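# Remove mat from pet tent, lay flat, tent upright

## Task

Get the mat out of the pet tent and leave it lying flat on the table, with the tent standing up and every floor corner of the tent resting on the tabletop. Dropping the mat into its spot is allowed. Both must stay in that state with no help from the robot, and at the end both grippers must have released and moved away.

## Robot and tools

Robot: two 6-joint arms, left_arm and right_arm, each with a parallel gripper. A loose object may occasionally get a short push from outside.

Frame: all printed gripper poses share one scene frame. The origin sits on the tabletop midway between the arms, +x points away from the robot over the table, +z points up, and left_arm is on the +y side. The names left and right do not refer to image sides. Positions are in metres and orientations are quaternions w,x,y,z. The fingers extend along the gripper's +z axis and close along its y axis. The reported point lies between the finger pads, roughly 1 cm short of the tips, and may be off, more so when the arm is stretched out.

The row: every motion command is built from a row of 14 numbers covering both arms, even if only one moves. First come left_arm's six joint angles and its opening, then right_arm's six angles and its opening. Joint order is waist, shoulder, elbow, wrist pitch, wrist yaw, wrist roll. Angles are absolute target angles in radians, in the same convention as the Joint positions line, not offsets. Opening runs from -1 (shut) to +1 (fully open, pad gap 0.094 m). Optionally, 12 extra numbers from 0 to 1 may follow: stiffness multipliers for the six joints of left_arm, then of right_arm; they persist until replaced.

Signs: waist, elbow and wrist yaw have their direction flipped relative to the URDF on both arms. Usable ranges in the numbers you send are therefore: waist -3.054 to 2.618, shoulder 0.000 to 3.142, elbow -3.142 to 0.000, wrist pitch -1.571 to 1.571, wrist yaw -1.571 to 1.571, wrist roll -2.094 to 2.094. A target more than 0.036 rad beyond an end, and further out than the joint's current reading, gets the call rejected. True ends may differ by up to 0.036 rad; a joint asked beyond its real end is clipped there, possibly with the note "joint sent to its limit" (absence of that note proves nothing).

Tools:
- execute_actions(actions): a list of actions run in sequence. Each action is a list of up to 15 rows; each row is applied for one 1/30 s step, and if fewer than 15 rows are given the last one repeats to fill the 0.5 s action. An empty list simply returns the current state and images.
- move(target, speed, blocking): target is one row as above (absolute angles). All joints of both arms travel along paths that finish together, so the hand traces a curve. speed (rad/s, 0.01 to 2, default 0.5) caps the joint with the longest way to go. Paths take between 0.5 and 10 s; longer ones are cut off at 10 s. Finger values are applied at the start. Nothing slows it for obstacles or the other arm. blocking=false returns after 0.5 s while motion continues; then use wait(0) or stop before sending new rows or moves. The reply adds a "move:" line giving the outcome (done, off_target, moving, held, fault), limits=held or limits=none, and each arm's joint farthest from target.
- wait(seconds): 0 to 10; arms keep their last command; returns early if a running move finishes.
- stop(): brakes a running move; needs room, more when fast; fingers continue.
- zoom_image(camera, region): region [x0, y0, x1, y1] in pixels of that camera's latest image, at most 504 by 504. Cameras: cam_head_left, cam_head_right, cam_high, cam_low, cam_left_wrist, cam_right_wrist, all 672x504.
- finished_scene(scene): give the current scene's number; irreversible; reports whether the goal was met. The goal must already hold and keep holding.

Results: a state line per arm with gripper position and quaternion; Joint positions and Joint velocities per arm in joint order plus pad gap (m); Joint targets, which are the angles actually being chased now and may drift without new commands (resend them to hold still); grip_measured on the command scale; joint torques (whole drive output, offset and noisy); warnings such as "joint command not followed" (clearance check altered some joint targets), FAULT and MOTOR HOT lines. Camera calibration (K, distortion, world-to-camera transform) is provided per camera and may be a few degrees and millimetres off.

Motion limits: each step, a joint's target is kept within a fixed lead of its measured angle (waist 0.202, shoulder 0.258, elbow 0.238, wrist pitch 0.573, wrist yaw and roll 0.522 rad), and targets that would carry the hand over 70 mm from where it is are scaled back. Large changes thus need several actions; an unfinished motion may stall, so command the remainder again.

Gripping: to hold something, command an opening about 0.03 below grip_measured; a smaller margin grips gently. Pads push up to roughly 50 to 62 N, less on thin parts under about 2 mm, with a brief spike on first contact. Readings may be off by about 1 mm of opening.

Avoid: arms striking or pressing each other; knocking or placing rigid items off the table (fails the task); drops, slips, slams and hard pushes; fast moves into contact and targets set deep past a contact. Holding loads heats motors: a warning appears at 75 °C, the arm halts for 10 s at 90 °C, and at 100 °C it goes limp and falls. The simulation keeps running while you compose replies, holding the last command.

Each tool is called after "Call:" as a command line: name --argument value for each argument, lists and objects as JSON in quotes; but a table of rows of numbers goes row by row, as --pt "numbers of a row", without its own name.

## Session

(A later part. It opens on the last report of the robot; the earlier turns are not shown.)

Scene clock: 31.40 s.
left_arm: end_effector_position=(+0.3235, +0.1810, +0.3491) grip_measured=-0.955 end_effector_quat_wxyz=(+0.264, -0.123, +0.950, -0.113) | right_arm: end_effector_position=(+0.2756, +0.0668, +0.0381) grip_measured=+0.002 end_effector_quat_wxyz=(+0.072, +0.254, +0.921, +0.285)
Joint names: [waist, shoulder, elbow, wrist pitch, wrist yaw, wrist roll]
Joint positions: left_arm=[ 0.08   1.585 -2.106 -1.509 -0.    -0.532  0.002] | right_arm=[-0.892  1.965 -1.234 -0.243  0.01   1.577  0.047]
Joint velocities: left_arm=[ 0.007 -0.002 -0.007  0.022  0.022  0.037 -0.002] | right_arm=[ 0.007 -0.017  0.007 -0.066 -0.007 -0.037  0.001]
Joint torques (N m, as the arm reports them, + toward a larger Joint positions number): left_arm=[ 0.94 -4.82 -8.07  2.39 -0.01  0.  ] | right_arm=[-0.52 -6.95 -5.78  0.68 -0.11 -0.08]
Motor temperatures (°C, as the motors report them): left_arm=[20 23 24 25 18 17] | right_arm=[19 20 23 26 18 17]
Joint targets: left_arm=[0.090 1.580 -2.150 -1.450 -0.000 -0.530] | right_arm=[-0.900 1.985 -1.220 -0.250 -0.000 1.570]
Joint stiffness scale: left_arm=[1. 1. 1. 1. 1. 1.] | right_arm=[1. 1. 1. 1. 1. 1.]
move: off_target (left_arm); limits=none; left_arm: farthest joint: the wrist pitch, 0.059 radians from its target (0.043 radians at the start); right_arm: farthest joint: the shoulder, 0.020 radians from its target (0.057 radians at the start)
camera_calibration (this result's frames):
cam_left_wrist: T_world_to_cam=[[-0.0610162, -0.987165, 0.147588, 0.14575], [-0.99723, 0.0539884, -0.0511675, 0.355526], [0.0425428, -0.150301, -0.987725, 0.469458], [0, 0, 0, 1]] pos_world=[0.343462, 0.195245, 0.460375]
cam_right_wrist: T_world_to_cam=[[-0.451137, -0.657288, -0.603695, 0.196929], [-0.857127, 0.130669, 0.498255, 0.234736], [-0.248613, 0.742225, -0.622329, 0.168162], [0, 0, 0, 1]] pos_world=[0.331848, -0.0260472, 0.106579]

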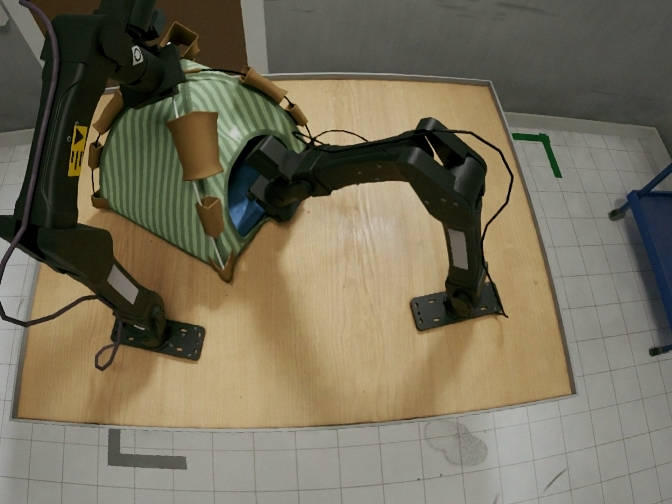

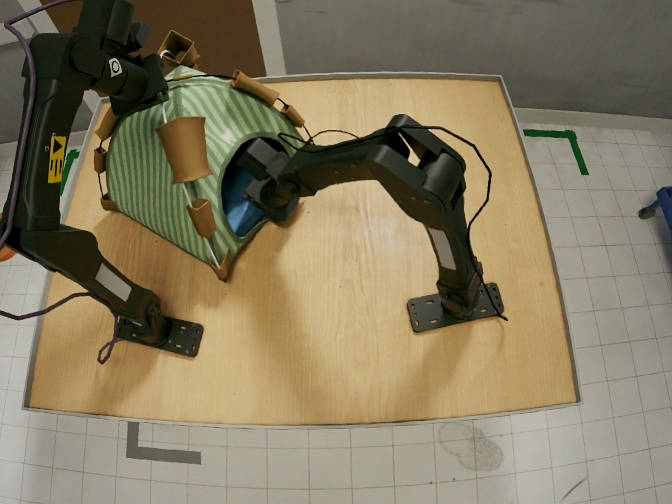

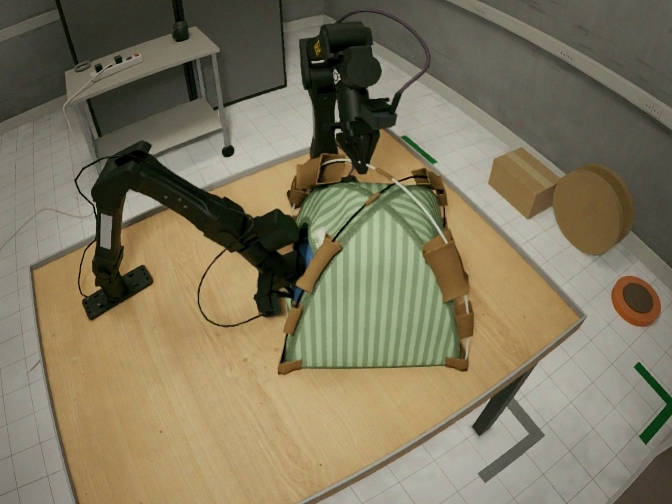

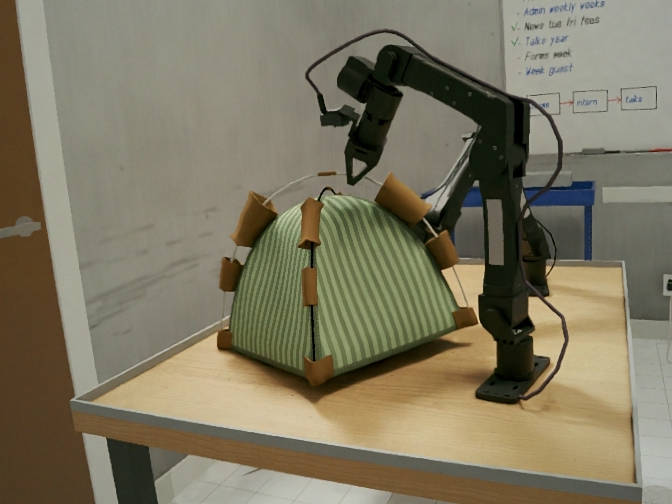

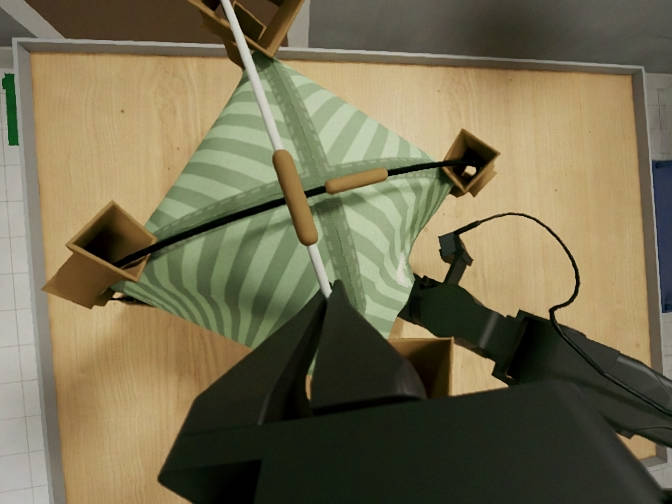

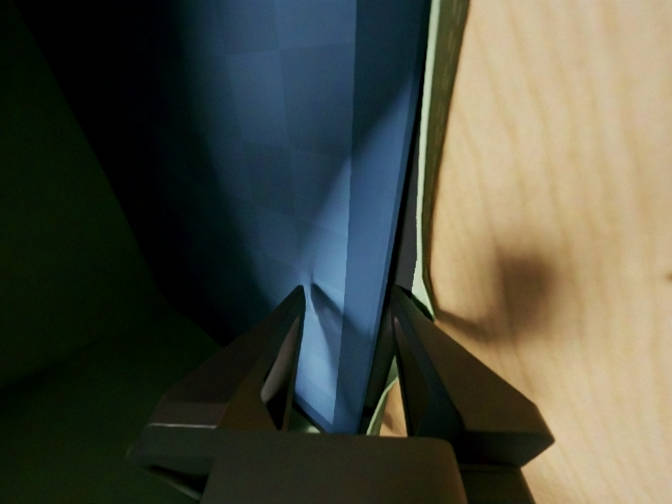

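Call:
move --target '[0.09,1.58,-2.15,-1.45,0,-0.53,-1,-0.9,2.02,-1.22,-0.17,0,1.57,0]' --speed 0.08

Call:
zoom_image --camera "cam_right_wrist" --region '[250,200,500,440]'

Scene clock: 32.87 s.
left_arm: end_effector_position=(+0.3243, +0.1807, +0.3496) grip_measured=-0.955 end_effector_quat_wxyz=(+0.266, -0.122, +0.949, -0.114) | right_arm: end_effector_position=(+0.2822, +0.0779, +0.0369) grip_measured=+0.001 end_effector_quat_wxyz=(+0.078, +0.252, +0.914, +0.308)
Joint names: [waist, shoulder, elbow, wrist pitch, wrist yaw, wrist roll]
Joint positions: left_arm=[ 0.08   1.585 -2.106 -1.506 -0.    -0.532  0.002] | right_arm=[-0.892  1.99  -1.234 -0.169  0.01   1.577  0.047]
Joint velocities: left_arm=[ 0.007 -0.002 -0.007  0.007  0.051  0.007 -0.   ] | right_arm=[ 0.007  0.022  0.002 -0.022  0.066 -0.007  0.001]
Joint torques (N m, as the arm reports them, + toward a larger Joint positions number): left_arm=[ 1.01 -5.02 -8.08  2.28 -0.02 -0.02] | right_arm=[-0.55 -6.48 -5.79  0.79 -0.12 -0.08]
Motor temperatures (°C, as the motors report them): left_arm=[20 23 24 25 18 17] | right_arm=[19 20 23 25 18 17]
Joint targets: left_arm=[0.090 1.580 -2.150 -1.450 0.000 -0.530] | right_arm=[-0.900 2.020 -1.220 -0.170 0.000 1.570]
Joint stiffness scale: left_arm=[1. 1. 1. 1. 1. 1.] | right_arm=[1. 1. 1. 1. 1. 1.]
move: off_target (left_arm, right_arm); limits=none; left_arm: farthest joint: the wrist pitch, 0.056 radians from its target (0.059 radians at the start); right_arm: farthest joint: the shoulder, 0.030 radians from its target (0.055 radians at the start)
camera_calibration (this result's frames):
cam_left_wrist: T_world_to_cam=[[-0.0622038, -0.987032, 0.147979, 0.145732], [-0.996994, 0.0545893, -0.0549766, 0.35747], [0.0461856, -0.150954, -0.987461, 0.468754], [0, 0, 0, 1]] pos_world=[0.343811, 0.195088, 0.460964]
cam_right_wrist: T_world_to_cam=[[-0.435623, -0.631128, -0.641802, 0.201511], [-0.869335, 0.110084, 0.481808, 0.24515], [-0.23343, 0.767828, -0.596617, 0.153622], [0, 0, 0, 1]] pos_world=[0.336761, -0.0177631, 0.102868]

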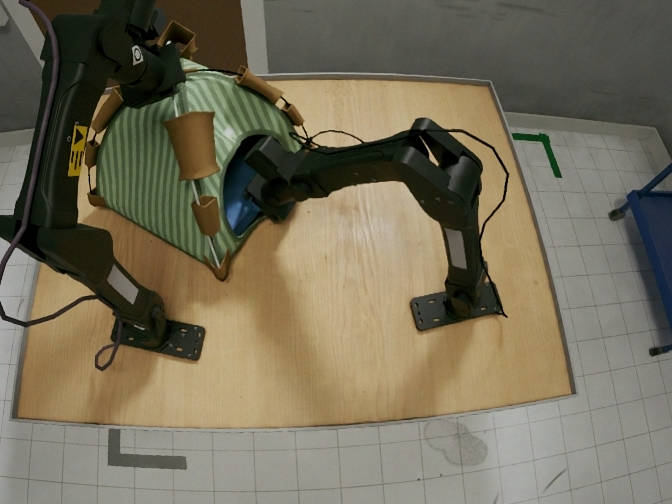

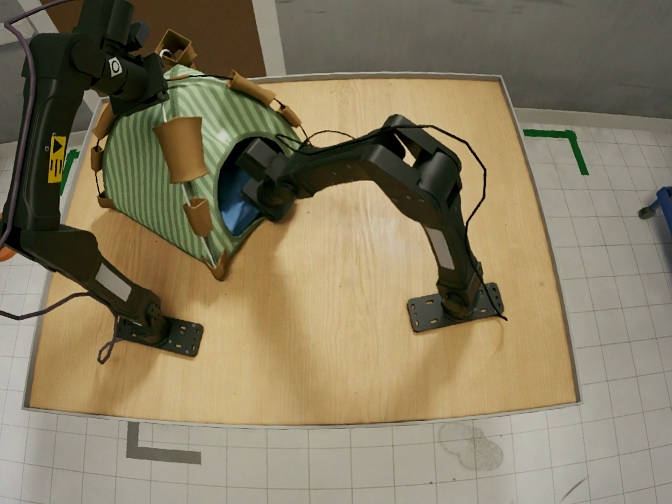

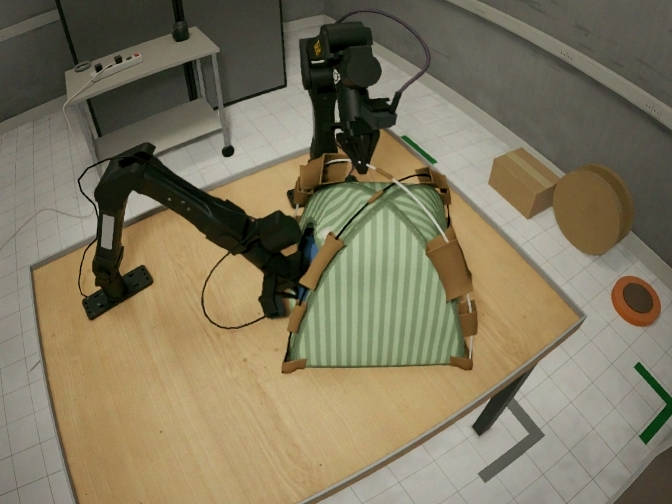

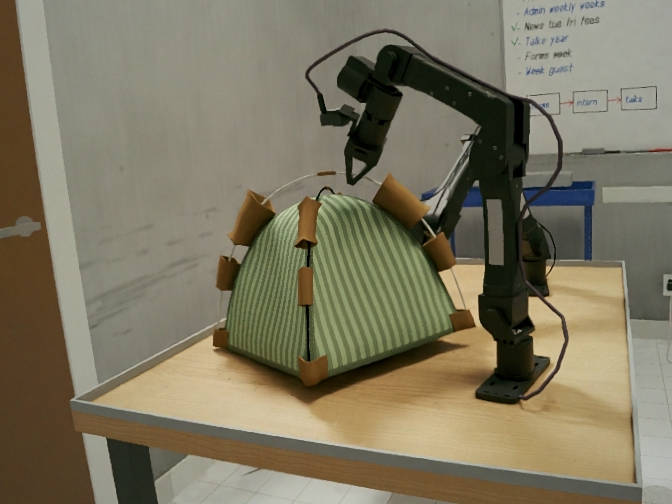

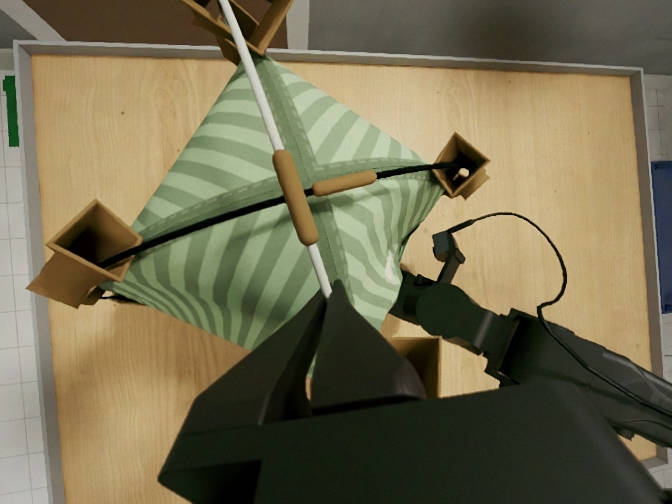

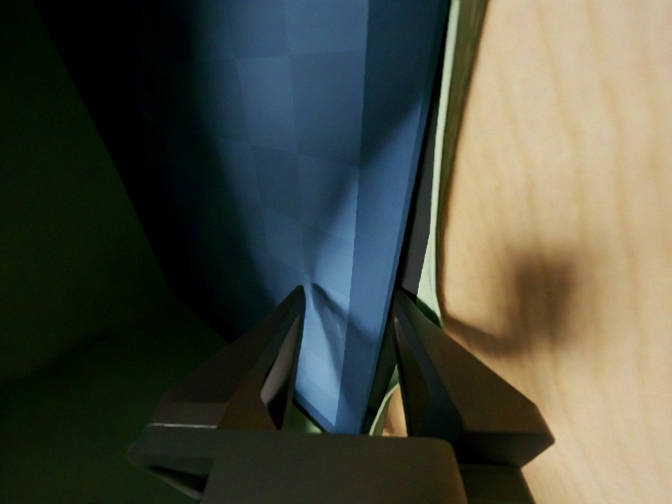

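Region (250, 200, 500, 440) of cam_right_wrist's 672x504 image, scaled by 2.016, with more detail than that image has; it fills the top 484 rows of this view, and the rest is white.

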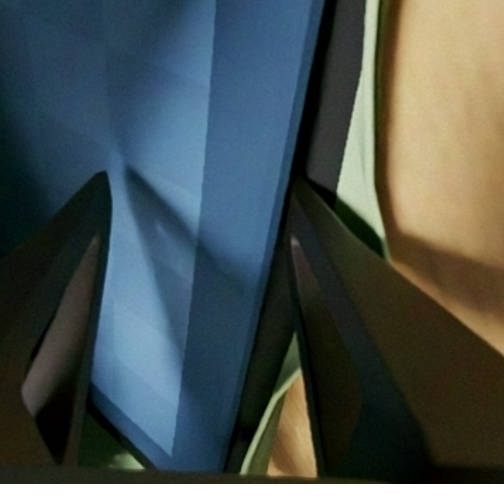

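Tip slightly under the mat. Close gradually while lowering.

Call:
execute_actions --actions '[[[0.09,1.58,-2.15,-1.45,0,-0.53,-1,-0.9,2.04,-1.22,-0.16,0,1.57,-0.1]],[[0.09,1.58,-2.15,-1.45,0,-0.53,-1,-0.9,2.05,-1.22,-0.16,0,1.57,-0.25]],[[0.09,1.58,-2.15,-1.45,0,-0.53,-1,-0.9,2.055,-1.22,-0.16,0,1.57,-0.4]],[[0.09,1.58,-2.15,-1.45,0,-0.53,-1,-0.9,2.06,-1.22,-0.16,0,1.57,-0.55]]]'

Call:
zoom_image --camera "cam_right_wrist" --region '[250,200,500,440]'

Scene clock: 35.00 s.
left_arm: end_effector_position=(+0.3244, +0.1807, +0.3497) grip_measured=-0.955 end_effector_quat_wxyz=(+0.266, -0.122, +0.949, -0.114) | right_arm: end_effector_position=(+0.2845, +0.0819, +0.0292) grip_measured=-0.548 end_effector_quat_wxyz=(+0.079, +0.252, +0.913, +0.311)
Joint names: [waist, shoulder, elbow, wrist pitch, wrist yaw, wrist roll]
Joint positions: left_arm=[ 0.08   1.585 -2.106 -1.505 -0.    -0.531  0.002] | right_arm=[-0.892  2.017 -1.234 -0.134  0.01   1.577  0.021]
Joint velocities: left_arm=[-0.007  0.007  0.002  0.037  0.095 -0.051 -0.001] | right_arm=[ 0.017 -0.002 -0.007 -0.007  0.081 -0.037  0.   ]
Joint torques (N m, as the arm reports them, + toward a larger Joint positions number): left_arm=[ 0.85 -4.92 -7.93  2.29 -0.02  0.03] | right_arm=[-0.52 -5.71 -5.69  0.57 -0.12 -0.08]
Motor temperatures (°C, as the motors report them): left_arm=[20 23 24 26 18 17] | right_arm=[19 20 23 25 18 17]
Joint targets: left_arm=[0.090 1.580 -2.150 -1.450 0.000 -0.530] | right_arm=[-0.900 2.060 -1.220 -0.160 -0.000 1.570]
Joint stiffness scale: left_arm=[1. 1. 1. 1. 1. 1.] | right_arm=[1. 1. 1. 1. 1. 1.]
camera_calibration (this result's frames):
cam_left_wrist: T_world_to_cam=[[-0.0626345, -0.987012, 0.147933, 0.145835], [-0.996933, 0.0549058, -0.0557661, 0.357829], [0.0469194, -0.150973, -0.987424, 0.468596], [0, 0, 0, 1]] pos_world=[0.343879, 0.195039, 0.461084]
cam_right_wrist: T_world_to_cam=[[-0.432988, -0.626684, -0.64791, 0.199179], [-0.871298, 0.106774, 0.478998, 0.251382], [-0.231001, 0.771924, -0.592261, 0.145373], [0, 0, 0, 1]] pos_world=[0.338853, -0.0142356, 0.0947372]

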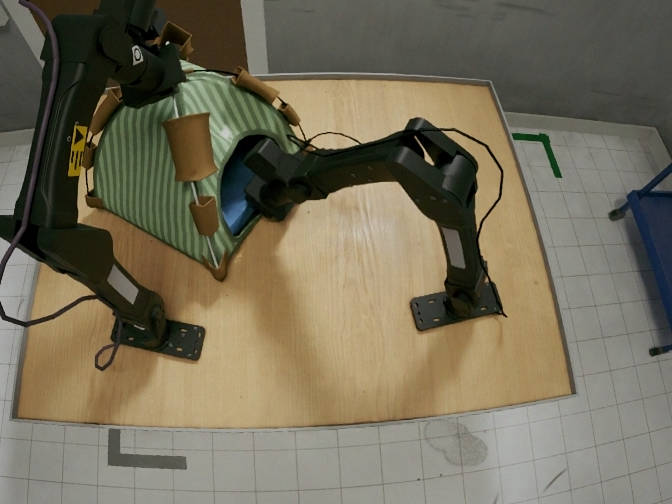

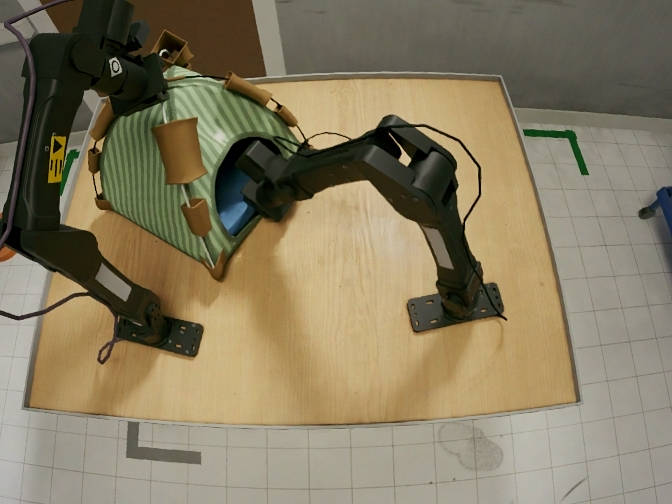

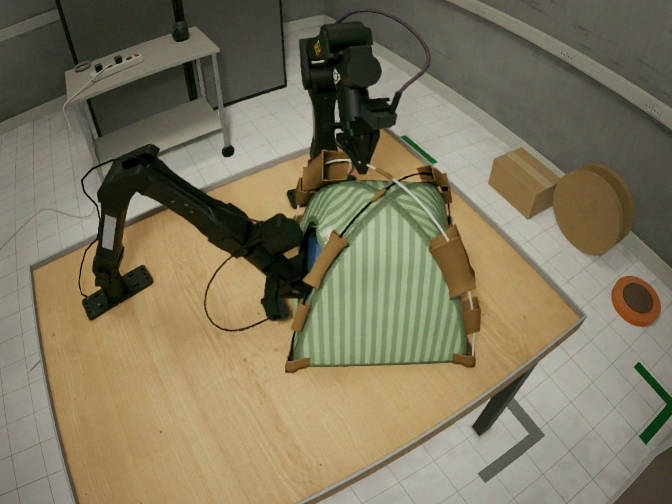

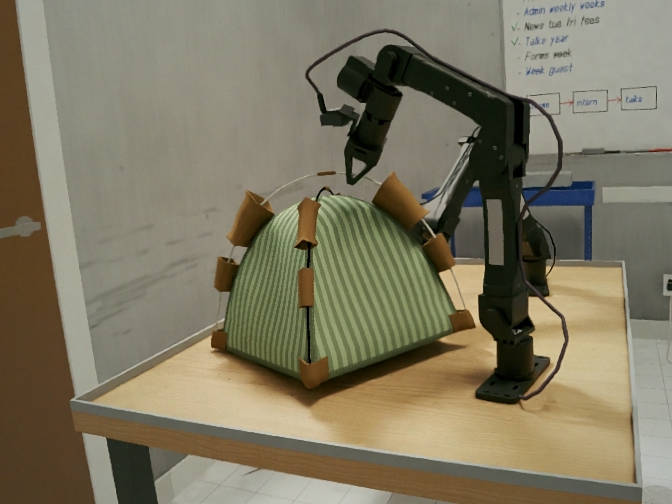

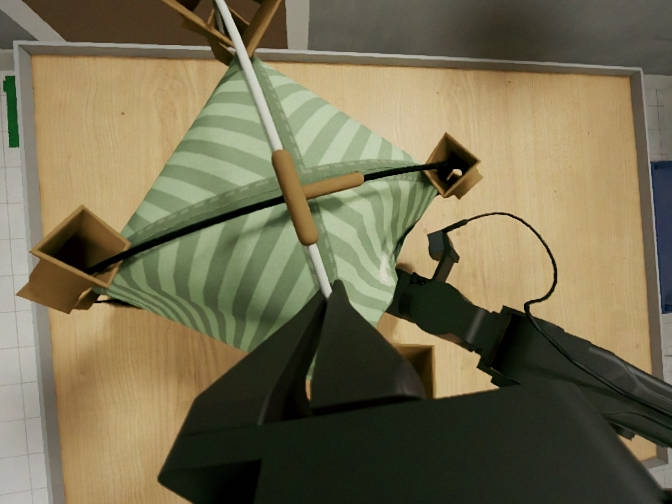

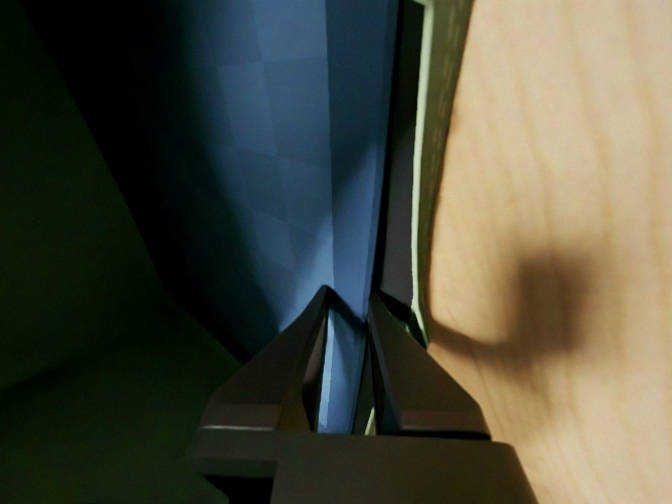

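Region (250, 200, 500, 440) of cam_right_wrist's 672x504 image, scaled by 2.016, with more detail than that image has; it fills the top 484 rows of this view, and the rest is white.

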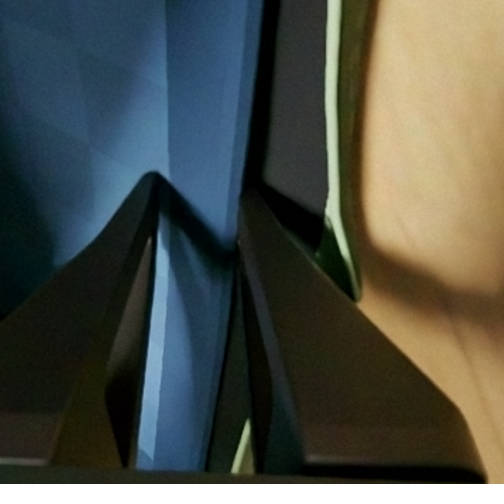

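Upper tip now pins the mat; continue closing.

Call:
execute_actions --actions '[[[0.09,1.58,-2.15,-1.45,0,-0.53,-1,-0.9,2.065,-1.22,-0.16,0,1.57,-0.68]],[[0.09,1.58,-2.15,-1.45,0,-0.53,-1,-0.9,2.065,-1.22,-0.16,0,1.57,-0.8]],[[0.09,1.58,-2.15,-1.45,0,-0.53,-1,-0.9,2.065,-1.22,-0.16,0,1.57,-1]]]'

Call:
move --target '[0.09,1.47,-1.80,-1.22,0,-0.53,-1,-0.9,1.9,-1.24,-0.13,0,1.57,-1]' --speed 0.15

Scene clock: 36.63 s.
left_arm: end_effector_position=(+0.3244, +0.1807, +0.3497) grip_measured=-0.955 end_effector_quat_wxyz=(+0.266, -0.122, +0.949, -0.114) | right_arm: end_effector_position=(+0.2861, +0.0844, +0.0282) grip_measured=-0.885 end_effector_quat_wxyz=(+0.081, +0.251, +0.911, +0.316)
Joint names: [waist, shoulder, elbow, wrist pitch, wrist yaw, wrist roll]
Joint positions: left_arm=[ 0.08   1.585 -2.106 -1.505 -0.    -0.531  0.002] | right_arm=[-0.892  2.025 -1.234 -0.115  0.01   1.577  0.005]
Joint velocities: left_arm=[-0.007 -0.007  0.002  0.037 -0.022 -0.022 -0.001] | right_arm=[ 0.002  0.002 -0.002  0.022 -0.022 -0.037  0.   ]
Joint torques (N m, as the arm reports them, + toward a larger Joint positions number): left_arm=[ 1.11 -4.96 -8.05  2.25 -0.03  0.04] | right_arm=[-0.48 -5.92 -5.71  0.43 -0.11 -0.08]
Motor temperatures (°C, as the motors report them): left_arm=[20 23 24 26 18 17] | right_arm=[19 20 23 25 18 17]
Joint targets: left_arm=[0.090 1.580 -2.150 -1.450 -0.000 -0.530] | right_arm=[-0.900 2.065 -1.220 -0.160 -0.000 1.570]
Joint stiffness scale: left_arm=[1. 1. 1. 1. 1. 1.] | right_arm=[1. 1. 1. 1. 1. 1.]
camera_calibration (this result's frames):
cam_left_wrist: T_world_to_cam=[[-0.0626345, -0.987012, 0.147933, 0.145835], [-0.996933, 0.0549058, -0.0557661, 0.357829], [0.0469194, -0.150973, -0.987424, 0.468596], [0, 0, 0, 1]] pos_world=[0.343879, 0.195039, 0.461084]
cam_right_wrist: T_world_to_cam=[[-0.429436, -0.620695, -0.65599, 0.199468], [-0.873897, 0.102391, 0.475205, 0.254134], [-0.22779, 0.777338, -0.586394, 0.141614], [0, 0, 0, 1]] pos_world=[0.340004, -0.0122946, 0.0931248]

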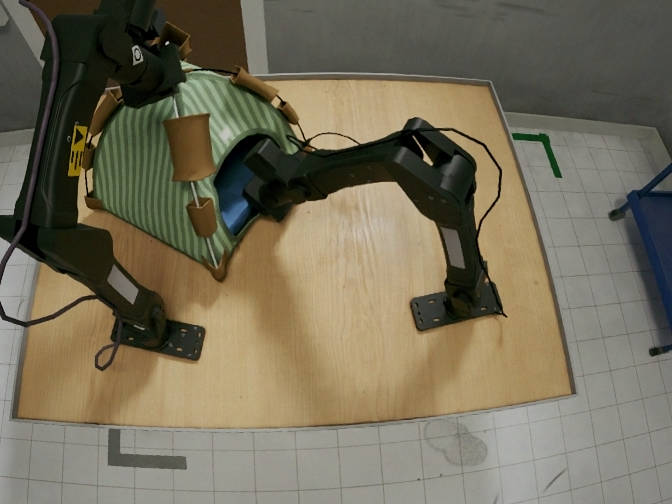

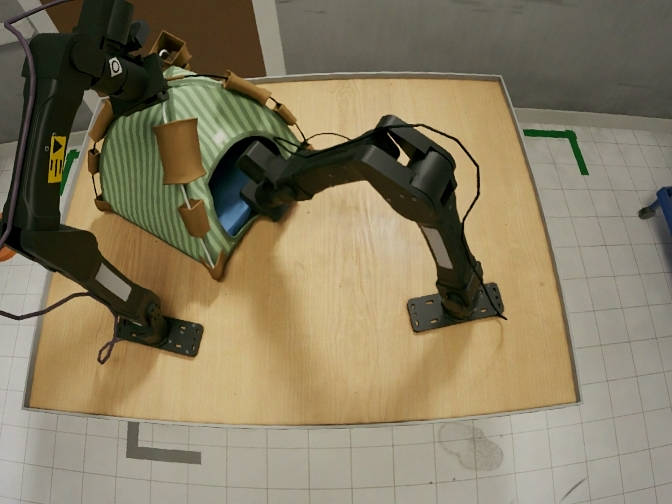

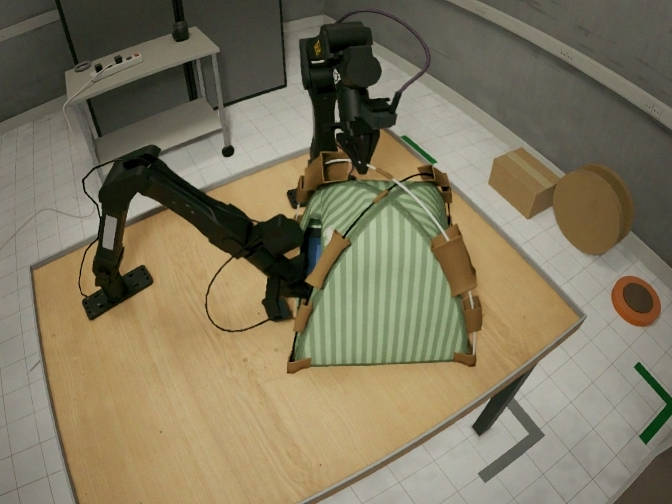

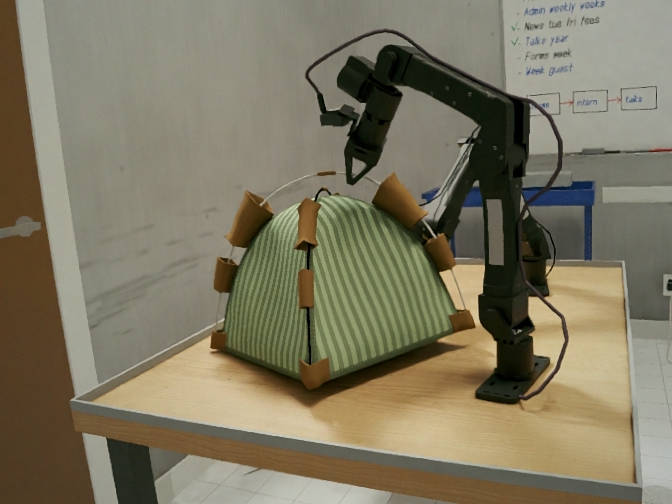

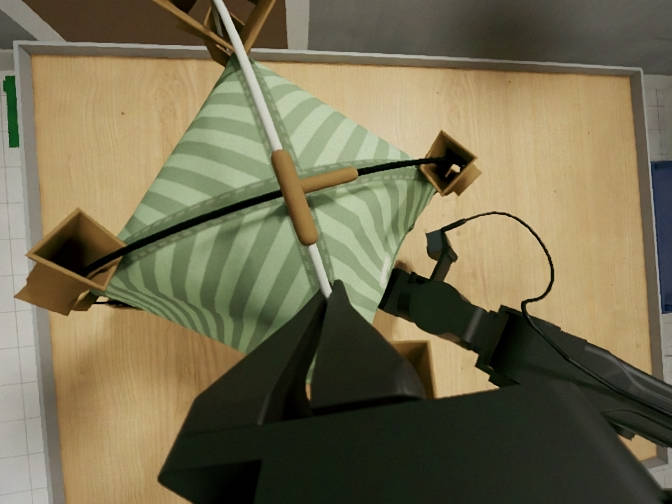

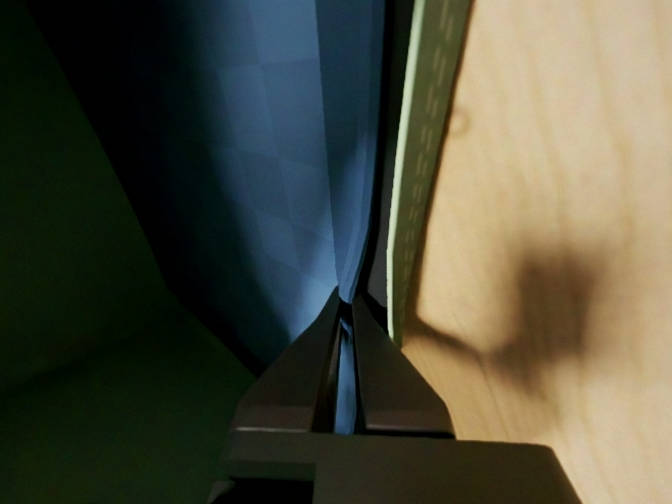

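Scene clock: 39.13 s.
left_arm: end_effector_position=(+0.3417, +0.1758, +0.3201) grip_measured=-0.955 end_effector_quat_wxyz=(+0.295, -0.119, +0.940, -0.125) | right_arm: end_effector_position=(+0.2901, +0.0912, +0.0759) grip_measured=-0.886 end_effector_quat_wxyz=(+0.093, +0.246, +0.894, +0.363)
Joint names: [waist, shoulder, elbow, wrist pitch, wrist yaw, wrist roll]
Joint positions: left_arm=[ 0.08   1.49  -1.818 -1.248 -0.    -0.527  0.002] | right_arm=[-0.892  1.93  -1.234 -0.107  0.01   1.578  0.005]
Joint velocities: left_arm=[-0.007  0.012  0.007 -0.022 -0.022 -0.051 -0.001] | right_arm=[ 0.007 -0.002 -0.002 -0.022 -0.022 -0.022  0.   ]
Joint torques (N m, as the arm reports them, + toward a larger Joint positions number): left_arm=[ 1.08 -5.88 -4.24  2.1   0.02 -0.07] | right_arm=[ -0.48 -10.36  -7.91   0.74  -0.11  -0.08]
Motor temperatures (°C, as the motors report them): left_arm=[20 23 24 26 18 17] | right_arm=[19 21 23 25 18 17]
Joint targets: left_arm=[0.090 1.470 -1.800 -1.220 -0.000 -0.530] | right_arm=[-0.900 1.900 -1.240 -0.130 0.000 1.570]
Joint stiffness scale: left_arm=[1. 1. 1. 1. 1. 1.] | right_arm=[1. 1. 1. 1. 1. 1.]
move: off_target (left_arm, right_arm); limits=none; left_arm: farthest joint: the wrist pitch, 0.028 radians from its target (0.285 radians at the start); right_arm: farthest joint: the shoulder, 0.030 radians from its target (0.125 radians at the start)
camera_calibration (this result's frames):
cam_left_wrist: T_world_to_cam=[[-0.0759837, -0.984444, 0.158421, 0.147227], [-0.991193, 0.0572917, -0.119391, 0.391665], [0.108457, -0.166098, -0.980127, 0.417123], [0, 0, 0, 1]] pos_world=[0.354163, 0.191781, 0.432271]
cam_right_wrist: T_world_to_cam=[[-0.39364, -0.558842, -0.729893, 0.226255], [-0.897617, 0.0623741, 0.43634, 0.247754], [-0.198319, 0.826925, -0.526179, 0.147608], [0, 0, 0, 1]] pos_world=[0.340724, -0.0110736, 0.134705]

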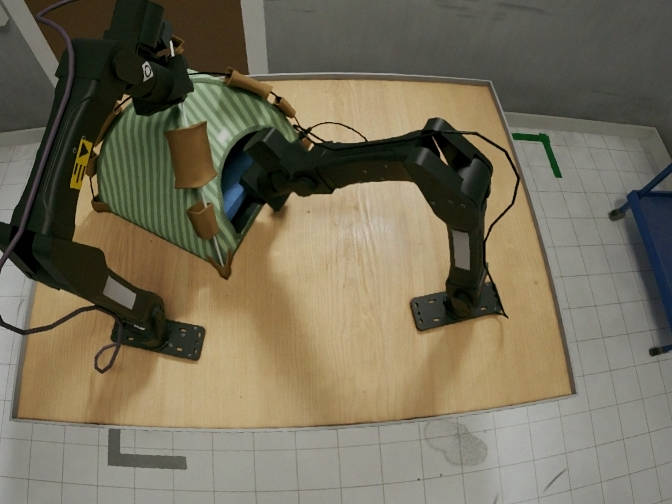

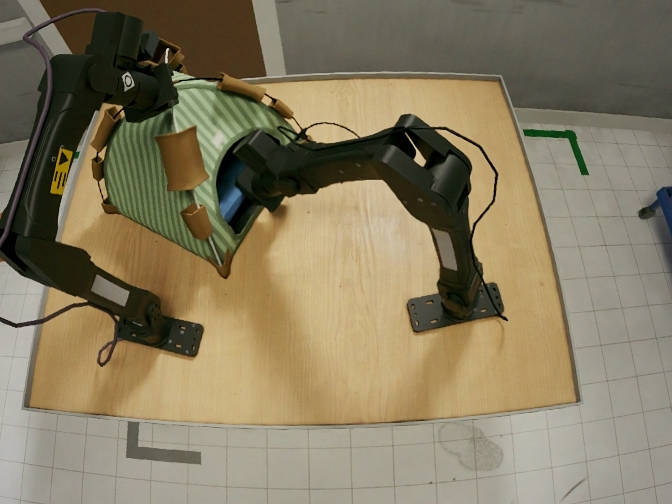

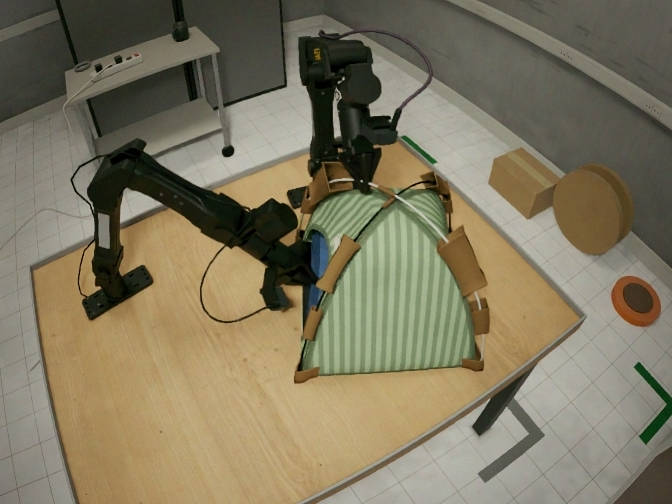

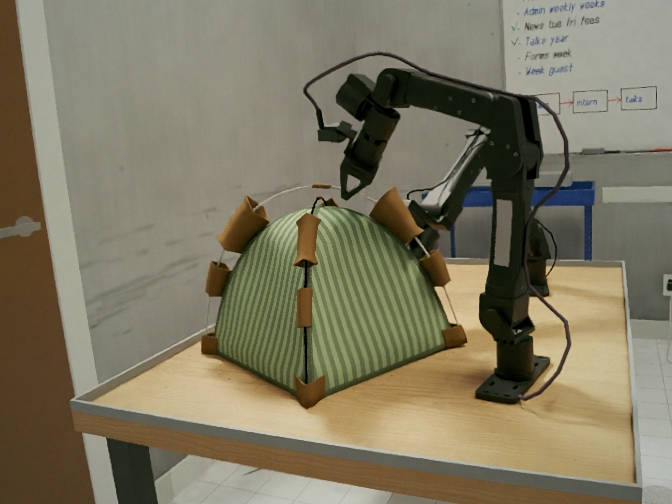

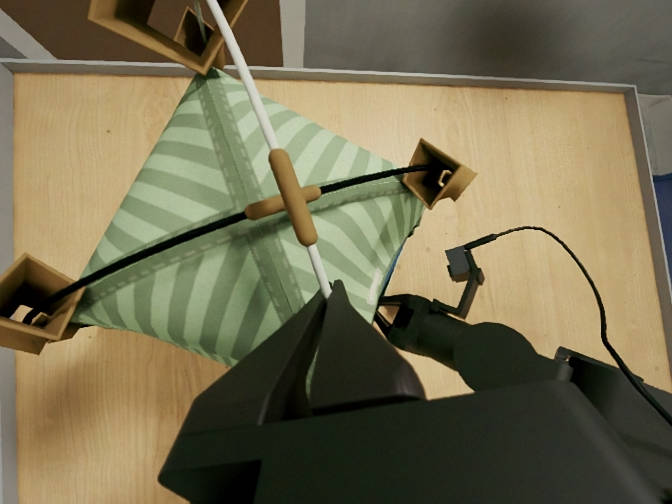

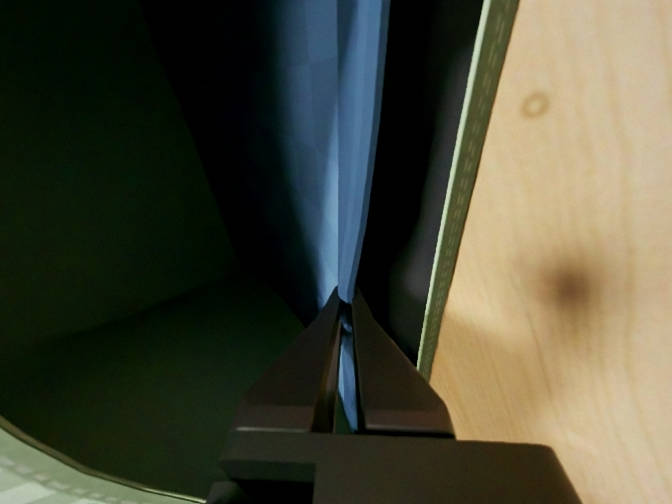

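Call:
move --target '[0.09,1.47,-1.79,-1.22,0,-0.53,-1,-0.9,1.56,-0.80,0.08,0,1.57,-1]' --speed 0.12

Scene clock: 43.27 s.
left_arm: end_effector_position=(+0.3417, +0.1722, +0.3209) grip_measured=-0.955 end_effector_quat_wxyz=(+0.294, -0.121, +0.939, -0.133) | right_arm: end_effector_position=(+0.2566, +0.0258, +0.1021) grip_measured=-0.887 end_effector_quat_wxyz=(+0.121, +0.244, +0.865, +0.421)
Joint names: [waist, shoulder, elbow, wrist pitch, wrist yaw, wrist roll]
Joint positions: left_arm=[ 0.085  1.49  -1.818 -1.242 -0.011 -0.539  0.002] | right_arm=[-0.892  1.59  -0.821  0.105 -0.015  1.578  0.005]
Joint velocities: left_arm=[ 0.012  0.002  0.002 -0.037 -0.022 -0.037  0.   ] | right_arm=[ 0.002 -0.012 -0.007 -0.007  0.007 -0.037  0.   ]
Joint torques (N m, as the arm reports them, + toward a larger Joint positions number): left_arm=[ 0.49 -5.9  -3.43  2.03  0.05  0.01] | right_arm=[-0.51 -7.65 -5.44  0.88  0.08 -0.1 ]
Motor temperatures (°C, as the motors report them): left_arm=[20 23 24 26 18 17] | right_arm=[19 22 23 25 18 17]
Joint targets: left_arm=[0.090 1.470 -1.790 -1.220 -0.000 -0.530] | right_arm=[-0.900 1.560 -0.800 0.080 0.000 1.570]
Joint stiffness scale: left_arm=[1. 1. 1. 1. 1. 1.] | right_arm=[1. 1. 1. 1. 1. 1.]
move: off_target (left_arm, right_arm); limits=none; left_arm: farthest joint: the elbow, 0.028 radians from its target (0.028 radians at the start); right_arm: farthest joint: the shoulder, 0.030 radians from its target (0.370 radians at the start)
camera_calibration (this result's frames):
cam_left_wrist: T_world_to_cam=[[-0.0769539, -0.9816, 0.174757, 0.138111], [-0.991056, 0.0561425, -0.12106, 0.392708], [0.109021, -0.18251, -0.977141, 0.418986], [0, 0, 0, 1]] pos_world=[0.354145, 0.189991, 0.432814]
cam_right_wrist: T_world_to_cam=[[-0.337706, -0.465655, -0.817997, 0.187868], [-0.930752, 0.035761, 0.363899, 0.22694], [-0.140199, 0.884243, -0.445486, 0.184187], [0, 0, 0, 1]] pos_world=[0.300492, -0.0834999, 0.153145]

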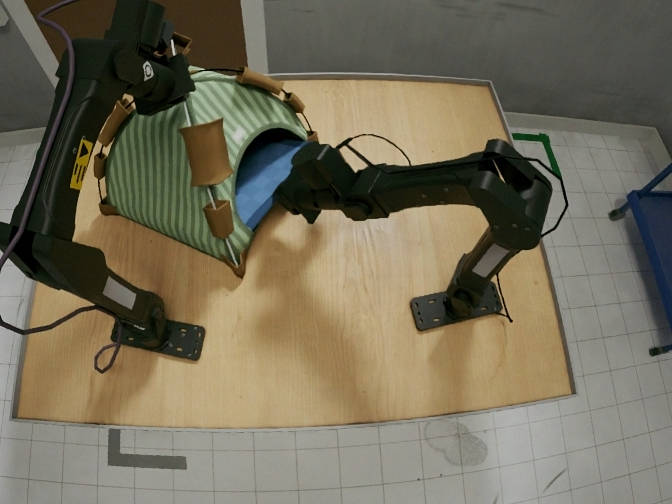

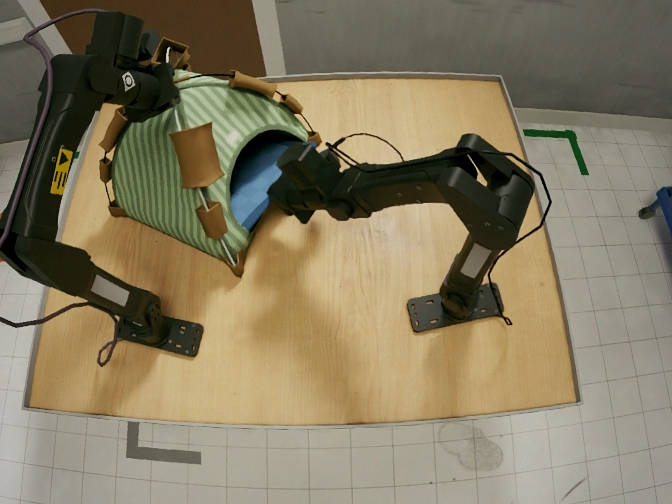

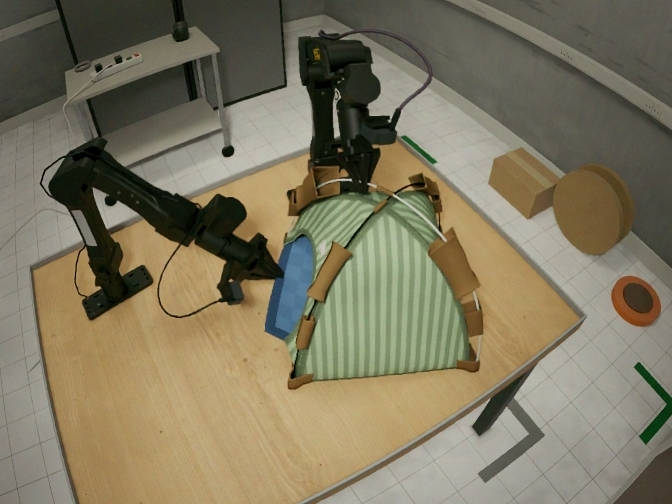

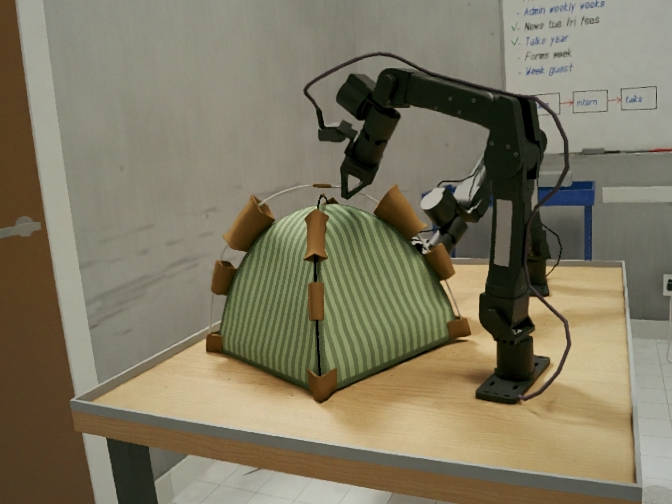

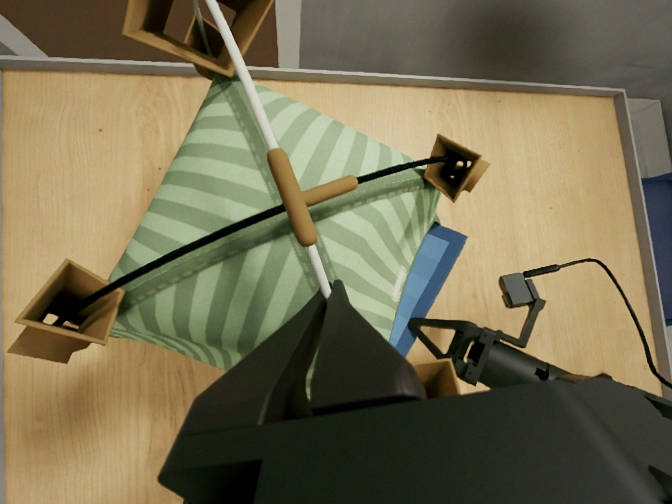

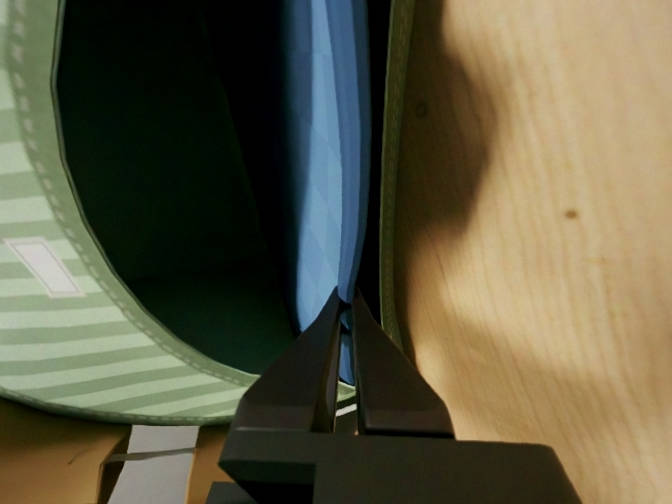

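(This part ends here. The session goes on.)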